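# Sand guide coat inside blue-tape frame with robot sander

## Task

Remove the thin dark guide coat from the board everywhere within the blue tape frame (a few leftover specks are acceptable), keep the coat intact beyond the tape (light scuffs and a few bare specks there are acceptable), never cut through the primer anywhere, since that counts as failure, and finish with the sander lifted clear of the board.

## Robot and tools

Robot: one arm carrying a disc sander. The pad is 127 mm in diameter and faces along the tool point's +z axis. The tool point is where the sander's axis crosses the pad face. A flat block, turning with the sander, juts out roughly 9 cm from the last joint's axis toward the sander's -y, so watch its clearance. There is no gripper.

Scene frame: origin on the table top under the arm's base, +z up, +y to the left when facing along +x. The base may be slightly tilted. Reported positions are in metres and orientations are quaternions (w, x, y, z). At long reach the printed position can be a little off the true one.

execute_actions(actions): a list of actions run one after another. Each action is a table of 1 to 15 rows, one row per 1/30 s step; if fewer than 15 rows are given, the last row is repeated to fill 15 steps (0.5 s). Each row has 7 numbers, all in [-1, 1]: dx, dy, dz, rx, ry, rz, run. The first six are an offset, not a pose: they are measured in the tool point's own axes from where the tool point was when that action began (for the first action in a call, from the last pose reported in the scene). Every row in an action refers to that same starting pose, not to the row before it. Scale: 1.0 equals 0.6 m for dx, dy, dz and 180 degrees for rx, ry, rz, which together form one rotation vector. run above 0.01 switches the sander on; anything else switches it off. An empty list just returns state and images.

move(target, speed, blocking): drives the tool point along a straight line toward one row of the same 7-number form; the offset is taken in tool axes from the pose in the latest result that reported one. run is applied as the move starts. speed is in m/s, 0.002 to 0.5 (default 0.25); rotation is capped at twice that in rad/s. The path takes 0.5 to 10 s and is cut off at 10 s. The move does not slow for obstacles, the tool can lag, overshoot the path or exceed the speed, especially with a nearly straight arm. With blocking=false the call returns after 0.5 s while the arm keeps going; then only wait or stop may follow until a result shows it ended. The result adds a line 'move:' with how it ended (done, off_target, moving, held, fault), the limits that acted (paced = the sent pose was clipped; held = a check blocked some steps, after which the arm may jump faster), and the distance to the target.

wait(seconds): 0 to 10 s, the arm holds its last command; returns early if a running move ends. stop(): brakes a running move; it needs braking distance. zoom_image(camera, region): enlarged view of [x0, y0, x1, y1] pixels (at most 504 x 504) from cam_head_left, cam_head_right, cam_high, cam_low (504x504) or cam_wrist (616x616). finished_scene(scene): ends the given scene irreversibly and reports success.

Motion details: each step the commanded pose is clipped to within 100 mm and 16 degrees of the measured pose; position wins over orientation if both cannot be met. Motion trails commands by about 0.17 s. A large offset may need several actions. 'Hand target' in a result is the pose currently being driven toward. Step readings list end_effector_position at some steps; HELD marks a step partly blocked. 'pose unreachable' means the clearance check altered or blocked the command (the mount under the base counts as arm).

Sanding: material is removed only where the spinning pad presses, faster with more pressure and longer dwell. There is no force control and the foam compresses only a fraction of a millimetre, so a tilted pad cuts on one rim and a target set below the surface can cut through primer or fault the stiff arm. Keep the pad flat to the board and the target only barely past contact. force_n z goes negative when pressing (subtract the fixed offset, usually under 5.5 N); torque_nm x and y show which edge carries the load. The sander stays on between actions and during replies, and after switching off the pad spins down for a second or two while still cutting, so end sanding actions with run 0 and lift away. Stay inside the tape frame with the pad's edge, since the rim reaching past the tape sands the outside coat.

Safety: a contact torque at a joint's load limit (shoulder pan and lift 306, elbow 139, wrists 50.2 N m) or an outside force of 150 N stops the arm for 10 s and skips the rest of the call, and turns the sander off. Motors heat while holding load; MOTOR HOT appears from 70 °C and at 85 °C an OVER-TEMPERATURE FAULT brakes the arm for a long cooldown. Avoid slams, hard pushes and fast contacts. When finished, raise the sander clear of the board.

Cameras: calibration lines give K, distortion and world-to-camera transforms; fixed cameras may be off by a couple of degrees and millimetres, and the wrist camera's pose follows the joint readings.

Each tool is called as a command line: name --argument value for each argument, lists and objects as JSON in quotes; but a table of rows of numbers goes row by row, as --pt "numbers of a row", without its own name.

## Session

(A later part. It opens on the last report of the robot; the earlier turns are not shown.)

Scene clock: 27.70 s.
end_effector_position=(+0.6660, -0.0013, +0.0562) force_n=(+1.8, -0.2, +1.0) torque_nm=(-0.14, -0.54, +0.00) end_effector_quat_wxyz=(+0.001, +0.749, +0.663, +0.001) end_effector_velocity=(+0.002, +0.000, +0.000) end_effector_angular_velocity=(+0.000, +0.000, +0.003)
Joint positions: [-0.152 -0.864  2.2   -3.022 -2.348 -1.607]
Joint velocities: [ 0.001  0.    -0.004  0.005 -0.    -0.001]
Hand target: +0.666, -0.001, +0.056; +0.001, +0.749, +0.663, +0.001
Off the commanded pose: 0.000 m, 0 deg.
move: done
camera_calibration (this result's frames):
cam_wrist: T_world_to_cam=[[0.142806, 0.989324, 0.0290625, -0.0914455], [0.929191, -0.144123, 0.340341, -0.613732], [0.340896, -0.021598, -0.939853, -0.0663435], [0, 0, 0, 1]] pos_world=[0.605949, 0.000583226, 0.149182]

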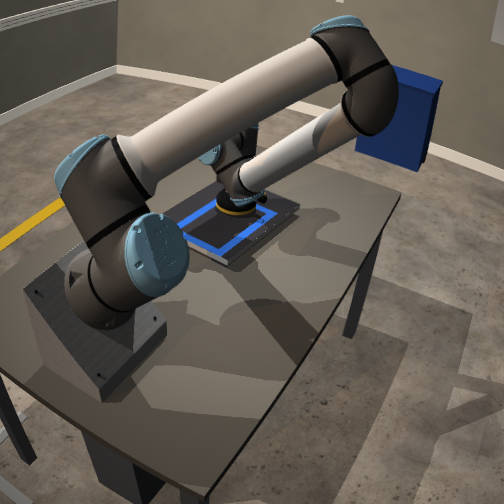

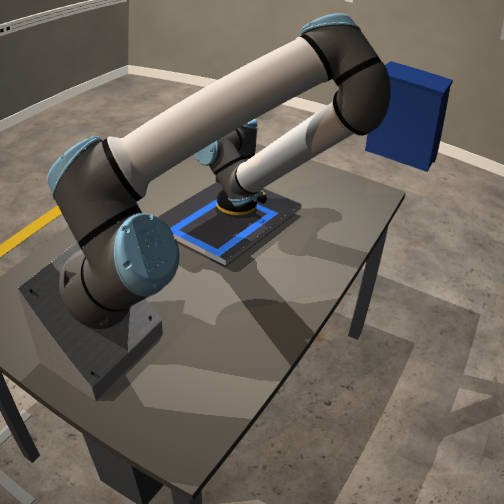

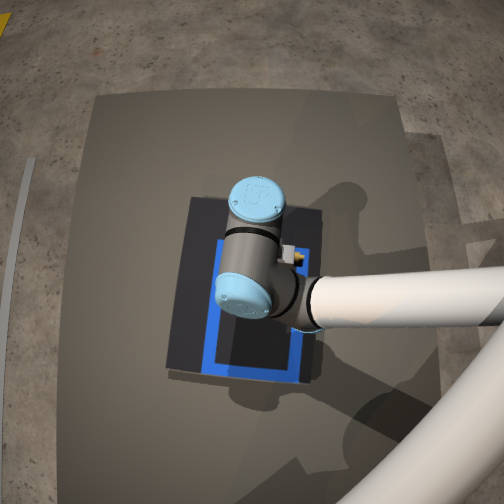

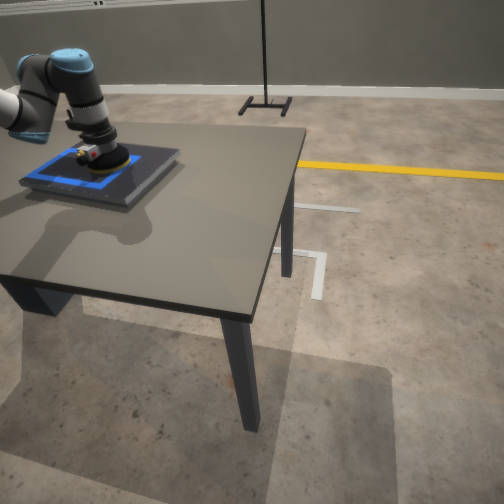

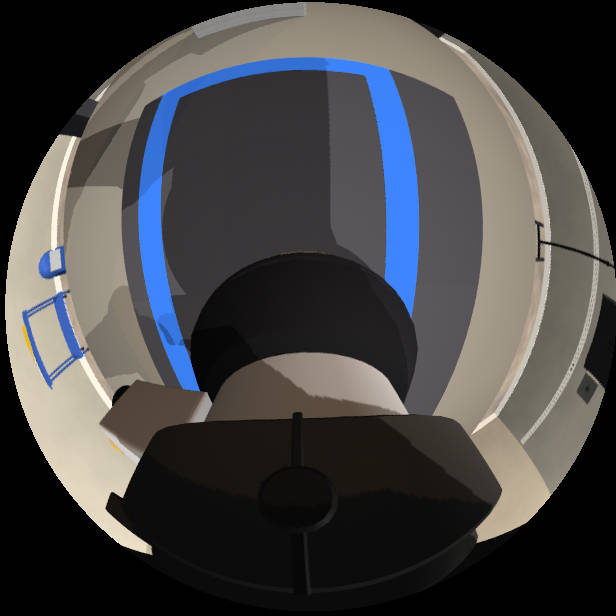

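move --target '[0,-0.023,0.0208,0,0,0,1]' --speed 0.015

move --target '[-0.09,0,0,0,0,0,1]' --speed 0.015

move --target '[0,-0.258,0.0003,0,0,0,1]' --speed 0.02

move --target '[0.09,0,0,0,0,0,1]' --speed 0.015

move --target '[0,0.258,0,0,0,0,1]' --speed 0.02

move --target '[0,0,-0.02,0,0,0,0]' --speed 0.04

Scene clock: 34.33 s.
end_effector_position=(+0.6526, +0.0004, +0.0440) force_n=(+7.6, +5.7, -39.8) torque_nm=(+0.35, -1.63, -0.08) end_effector_quat_wxyz=(+0.001, +0.749, +0.663, +0.001) end_effector_velocity=(-0.003, +0.001, -0.002) end_effector_angular_velocity=(+0.000, +0.000, +0.000)
Joint positions: [-0.166 -0.847  2.223 -3.076 -2.346 -1.627]
Joint velocities: [-0.002  0.003  0.005 -0.009  0.    -0.003]
Hand target: +0.652, +0.000, +0.044; +0.001, +0.749, +0.663, +0.001
Off the commanded pose: 0.000 m, 0 deg.
move: done
camera_calibration (this result's frames):
cam_wrist: T_world_to_cam=[[0.142869, 0.989315, 0.0290395, -0.0908645], [0.929129, -0.144172, 0.34049, -0.596877], [0.341039, -0.021664, -0.9398, -0.0733068], [0, 0, 0, 1]] pos_world=[0.592558, 0.00225272, 0.136976]

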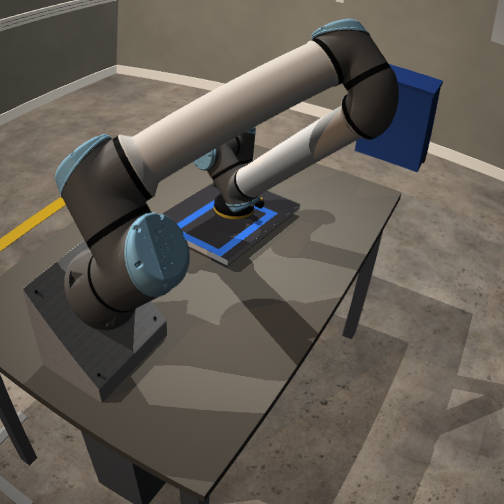

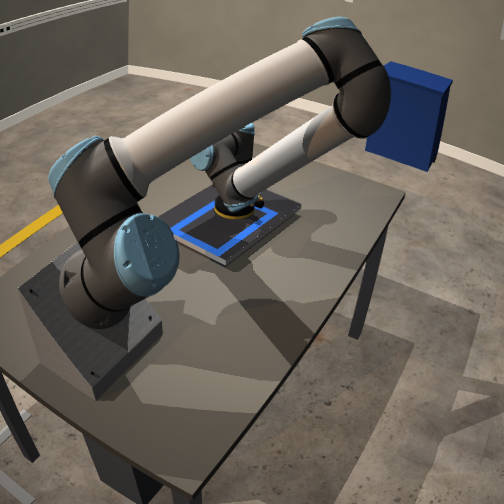

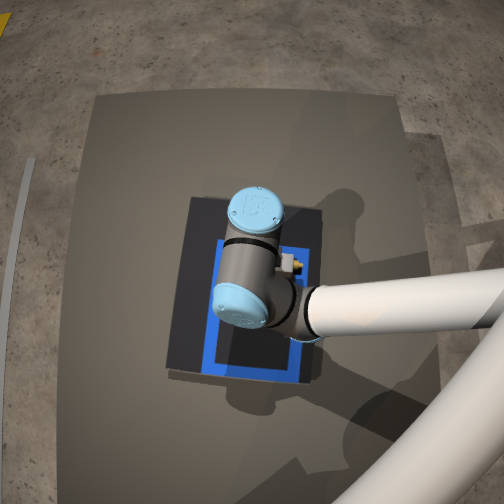

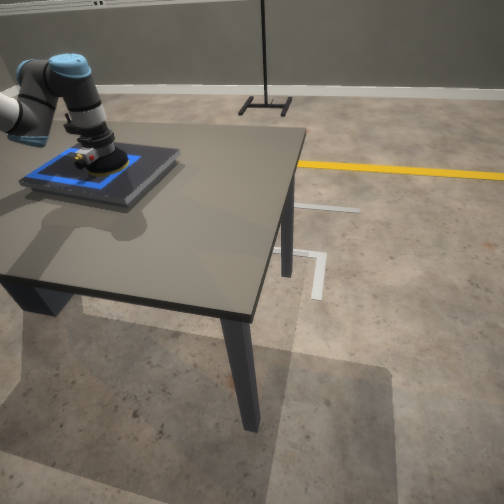

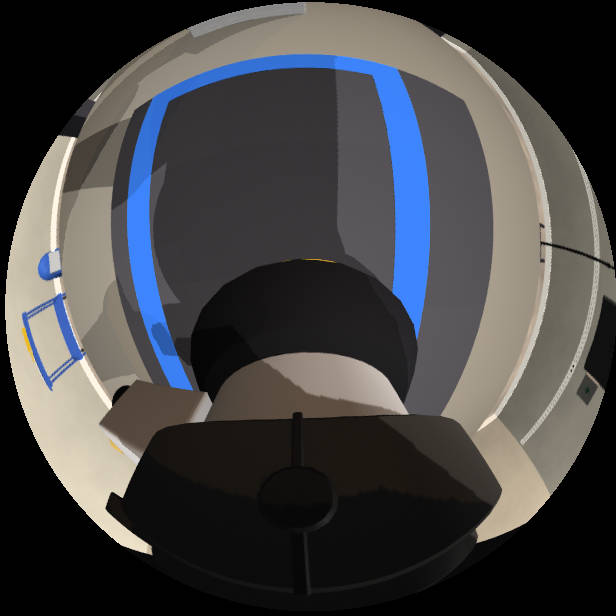

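Scene clock: 38.20 s.
end_effector_position=(+0.6461, -0.0530, +0.0439) force_n=(+0.4, -0.9, -39.9) torque_nm=(-0.87, -0.15, -0.03) end_effector_quat_wxyz=(+0.001, +0.749, +0.663, +0.001) end_effector_velocity=(-0.001, -0.002, -0.000) end_effector_angular_velocity=(+0.002, +0.000, +0.002)
Joint positions: [-0.227 -0.914  2.252 -3.096 -2.337 -1.711]
Joint velocities: [-0.003 -0.003  0.003 -0.001  0.003 -0.006]
Hand target: +0.646, -0.053, +0.044; +0.001, +0.749, +0.663, +0.001
Off the commanded pose: 0.000 m, 0 deg.
move: done
camera_calibration (this result's frames):
cam_wrist: T_world_to_cam=[[0.142849, 0.989326, 0.0287833, -0.0370866], [0.929176, -0.144068, 0.340406, -0.598469], [0.34092, -0.0218821, -0.939838, -0.0722829], [0, 0, 0, 1]] pos_world=[0.586023, -0.0511112, 0.136856]

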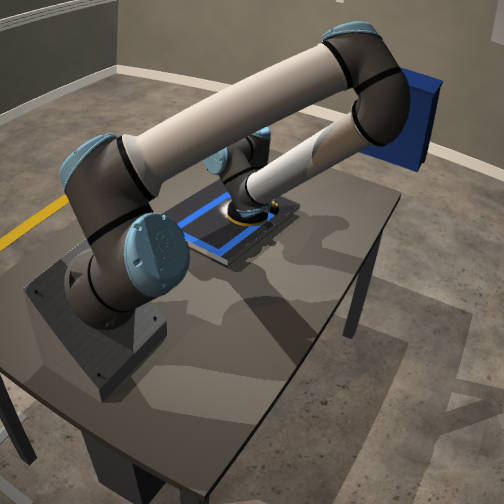

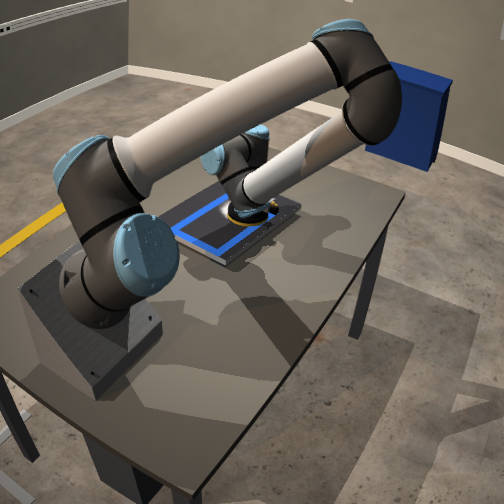

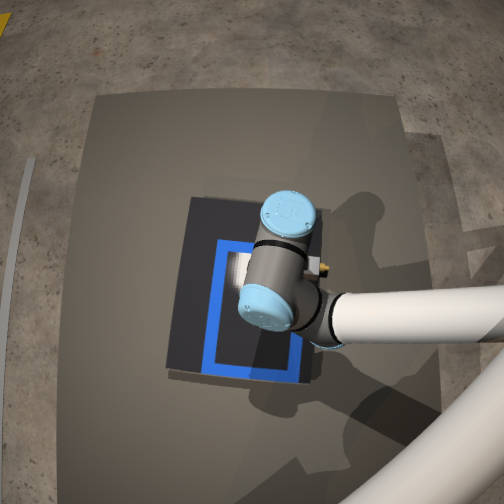

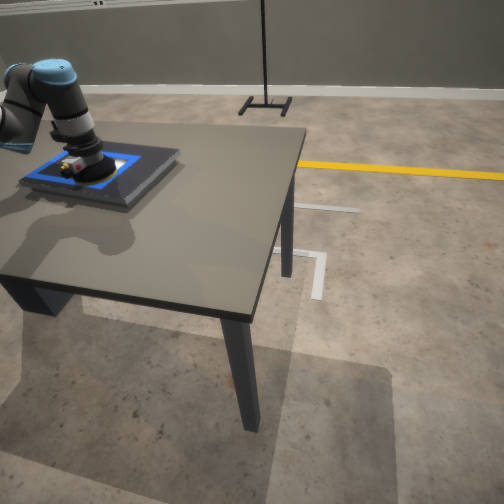

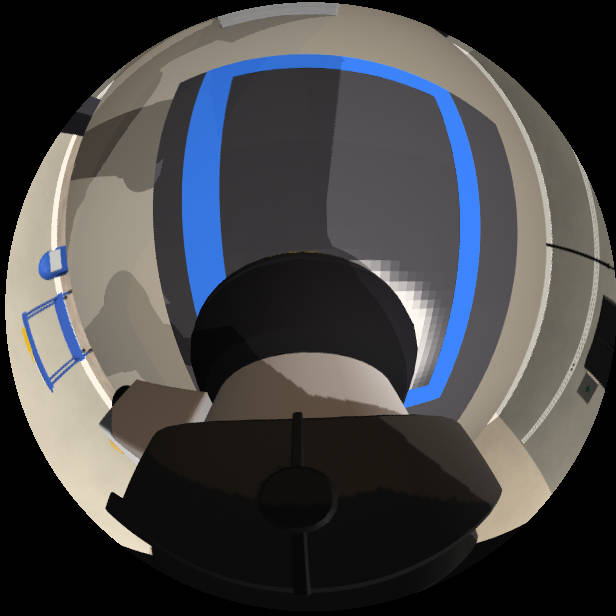

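Scene clock: 46.23 s.
end_effector_position=(+0.4928, -0.0342, +0.0435) force_n=(+3.1, +2.4, -31.6) torque_nm=(-0.57, -0.71, -0.03) end_effector_quat_wxyz=(+0.001, +0.749, +0.663, +0.001) end_effector_velocity=(-0.004, +0.001, +0.000) end_effector_angular_velocity=(+0.001, +0.000, +0.003)
Joint positions: [-0.26  -0.907  2.529 -3.412 -2.33  -1.756]
Joint velocities: [-0.001  0.002  0.007 -0.008  0.001 -0.004]
Hand target: +0.492, -0.034, +0.043; +0.001, +0.749, +0.663, +0.001
Off the commanded pose: 0.000 m, 0 deg.
move: done
camera_calibration (this result's frames):
cam_wrist: T_world_to_cam=[[0.142832, 0.989332, 0.028661, -0.033754], [0.929215, -0.144012, 0.340322, -0.453153], [0.340819, -0.0219766, -0.939872, -0.0199294], [0, 0, 0, 1]] pos_world=[0.432691, -0.0323035, 0.136455]

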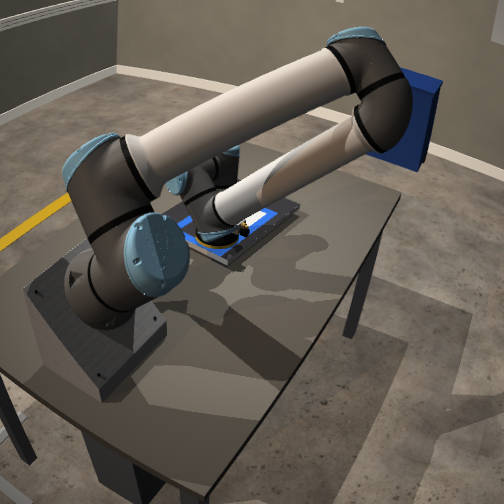

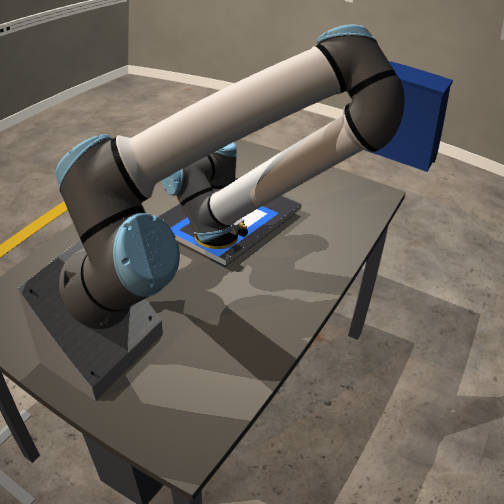

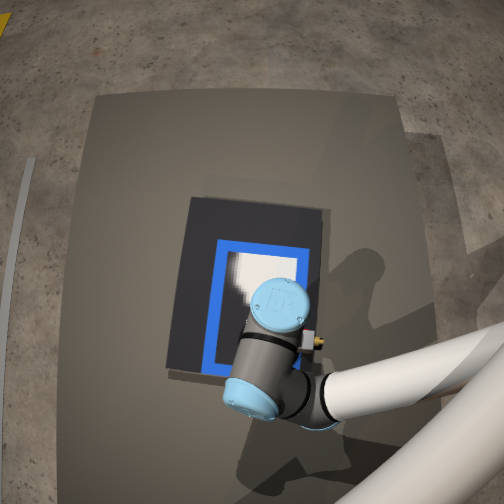

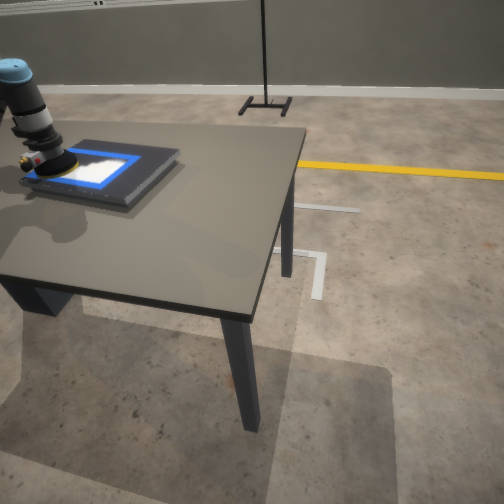

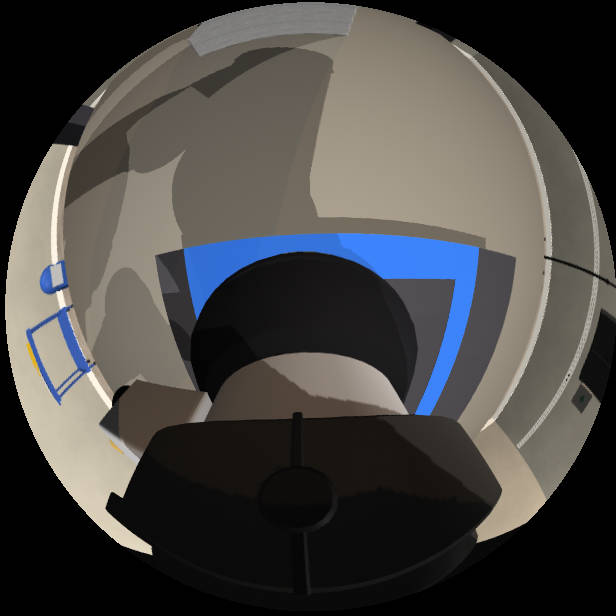

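Scene clock: 50.10 s.
end_effector_position=(+0.4993, +0.0192, +0.0436) force_n=(+4.9, +4.8, -33.0) torque_nm=(+0.53, -1.27, -0.06) end_effector_quat_wxyz=(+0.001, +0.749, +0.663, +0.001) end_effector_velocity=(-0.000, +0.002, +0.000) end_effector_angular_velocity=(-0.002, +0.001, -0.000)
Joint positions: [-0.179 -0.83   2.494 -3.376 -2.345 -1.645]
Joint velocities: [ 0.004  0.004 -0.001  0.002 -0.002  0.007]
Hand target: +0.499, +0.020, +0.044; +0.001, +0.749, +0.663, +0.001
Off the commanded pose: 0.000 m, 0 deg.
move: done
camera_calibration (this result's frames):
cam_wrist: T_world_to_cam=[[0.142866, 0.989316, 0.0290315, -0.0875802], [0.929144, -0.144167, 0.340452, -0.451573], [0.341, -0.0216648, -0.939813, -0.020952], [0, 0, 0, 1]] pos_world=[0.439233, 0.0210885, 0.136591]

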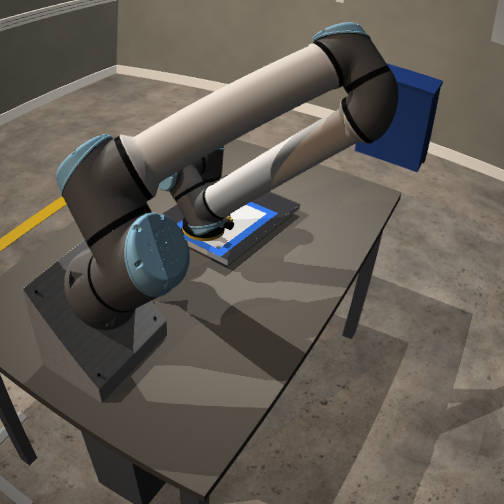

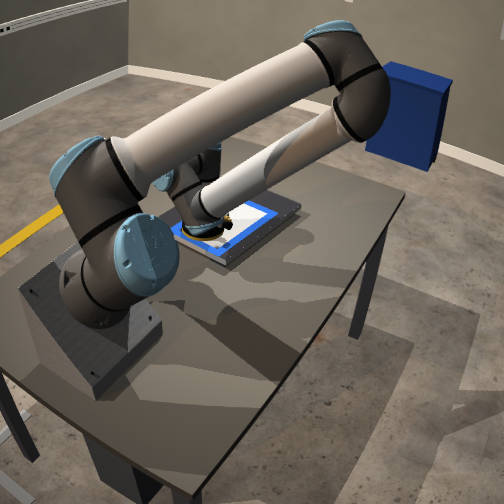

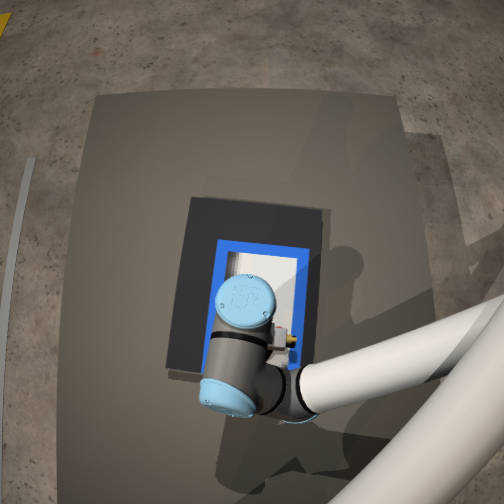

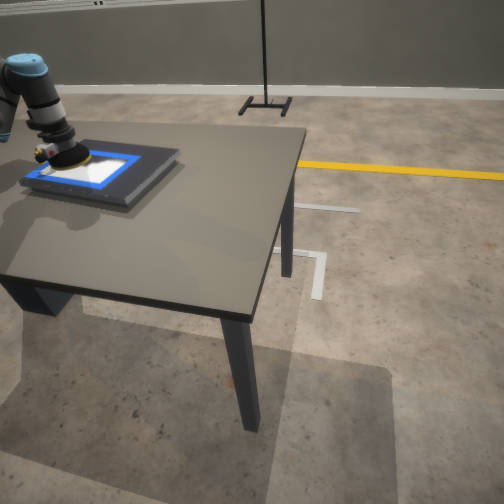

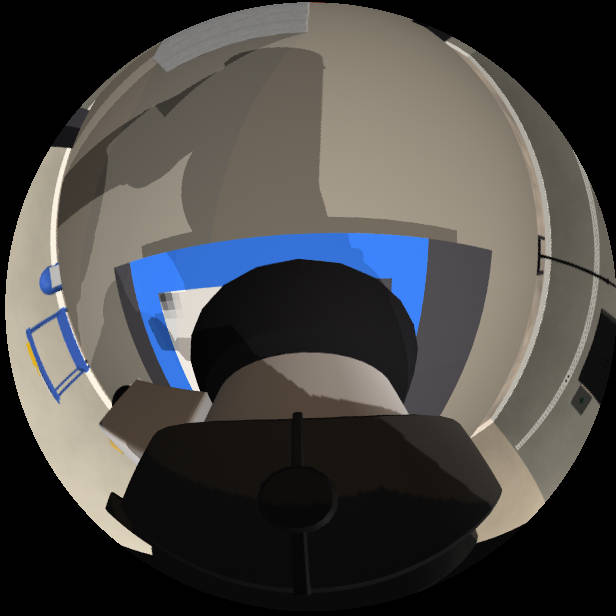

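Scene clock: 58.13 s.
end_effector_position=(+0.6526, +0.0004, +0.0438) force_n=(+5.8, +2.0, -49.6) torque_nm=(+0.45, -1.43, -0.07) end_effector_quat_wxyz=(+0.001, +0.749, +0.663, +0.001) end_effector_velocity=(+0.003, -0.001, +0.000) end_effector_angular_velocity=(-0.000, -0.000, -0.001)
Joint positions: [-0.166 -0.847  2.223 -3.076 -2.346 -1.627]
Joint velocities: [ 0.     0.001 -0.006  0.005 -0.     0.001]
Hand target: +0.653, +0.000, +0.044; +0.001, +0.749, +0.663, +0.001
Off the commanded pose: 0.000 m, 0 deg.
move: done
camera_calibration (this result's frames):
cam_wrist: T_world_to_cam=[[0.142871, 0.989314, 0.0290868, -0.0908694], [0.929124, -0.14419, 0.340496, -0.596819], [0.341051, -0.0216218, -0.939796, -0.073477], [0, 0, 0, 1]] pos_world=[0.592561, 0.00225445, 0.136804]

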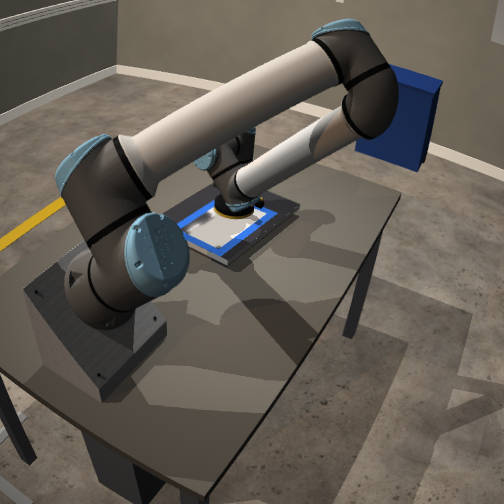

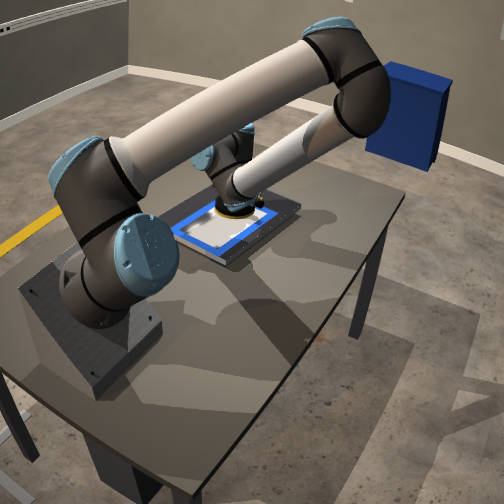

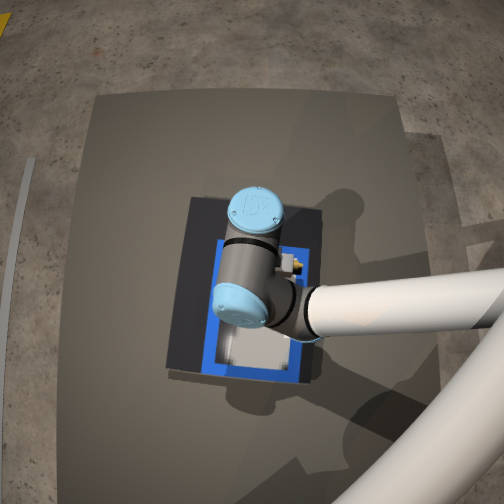

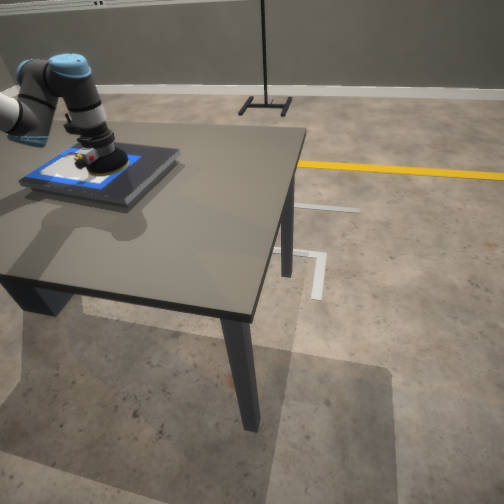

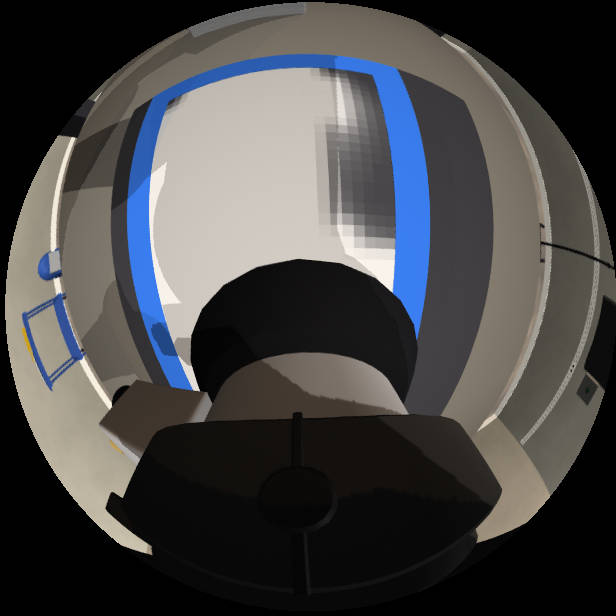

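Scene clock: 58.93 s.
end_effector_position=(+0.6527, +0.0004, +0.0555) force_n=(+0.3, -0.8, +1.2) torque_nm=(-0.15, -0.33, -0.02) end_effector_quat_wxyz=(+0.001, +0.749, +0.663, +0.001) end_effector_velocity=(+0.000, -0.000, +0.003) end_effector_angular_velocity=(-0.001, -0.000, -0.001)
Joint positions: [-0.153 -0.866  2.225 -3.046 -2.348 -1.609]
Joint velocities: [ 0.003 -0.004 -0.     0.007 -0.001  0.005]
Hand target: +0.653, +0.000, +0.056; +0.001, +0.749, +0.663, +0.001
Off the commanded pose: 0.000 m, 0 deg.
move: done
camera_calibration (this result's frames):
cam_wrist: T_world_to_cam=[[0.142865, 0.989313, 0.0291527, -0.0911975], [0.929103, -0.144206, 0.340547, -0.600803], [0.341112, -0.0215665, -0.939775, -0.0625049], [0, 0, 0, 1]] pos_world=[0.592558, 0.00223566, 0.14852]

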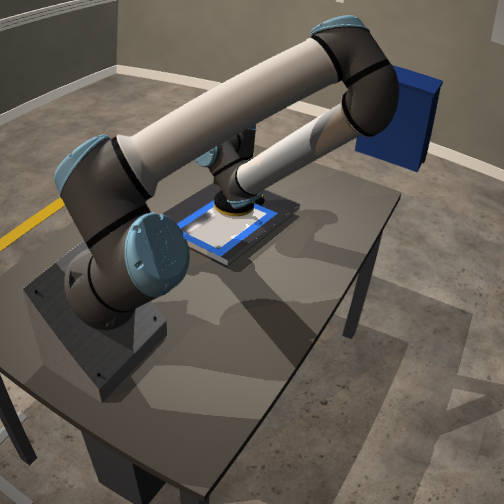

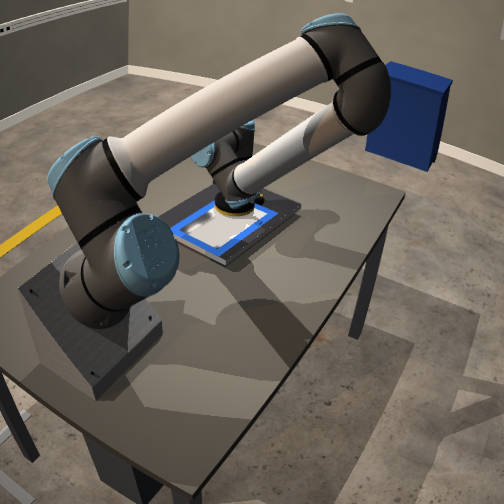

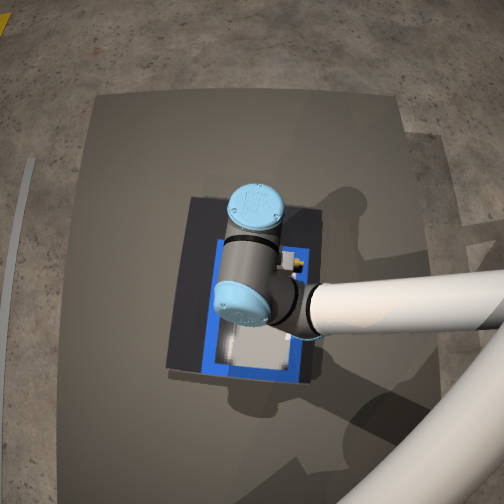

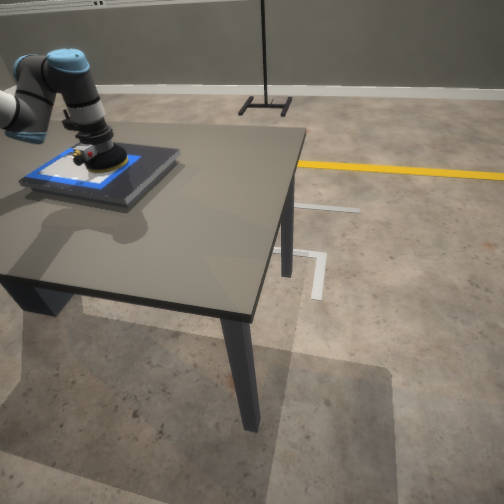

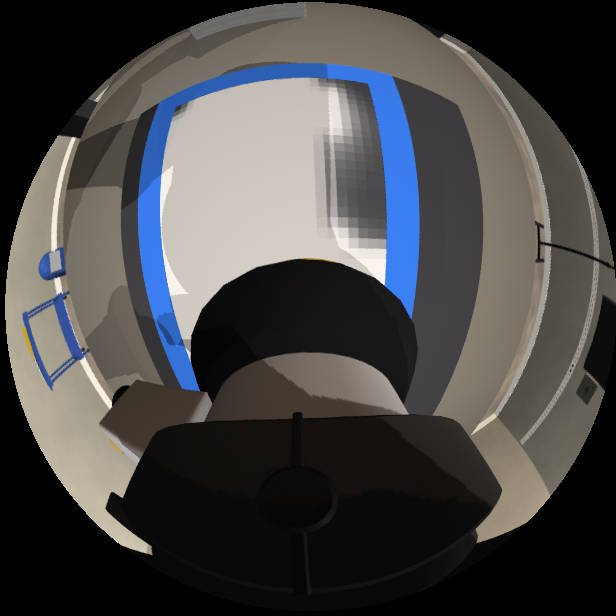

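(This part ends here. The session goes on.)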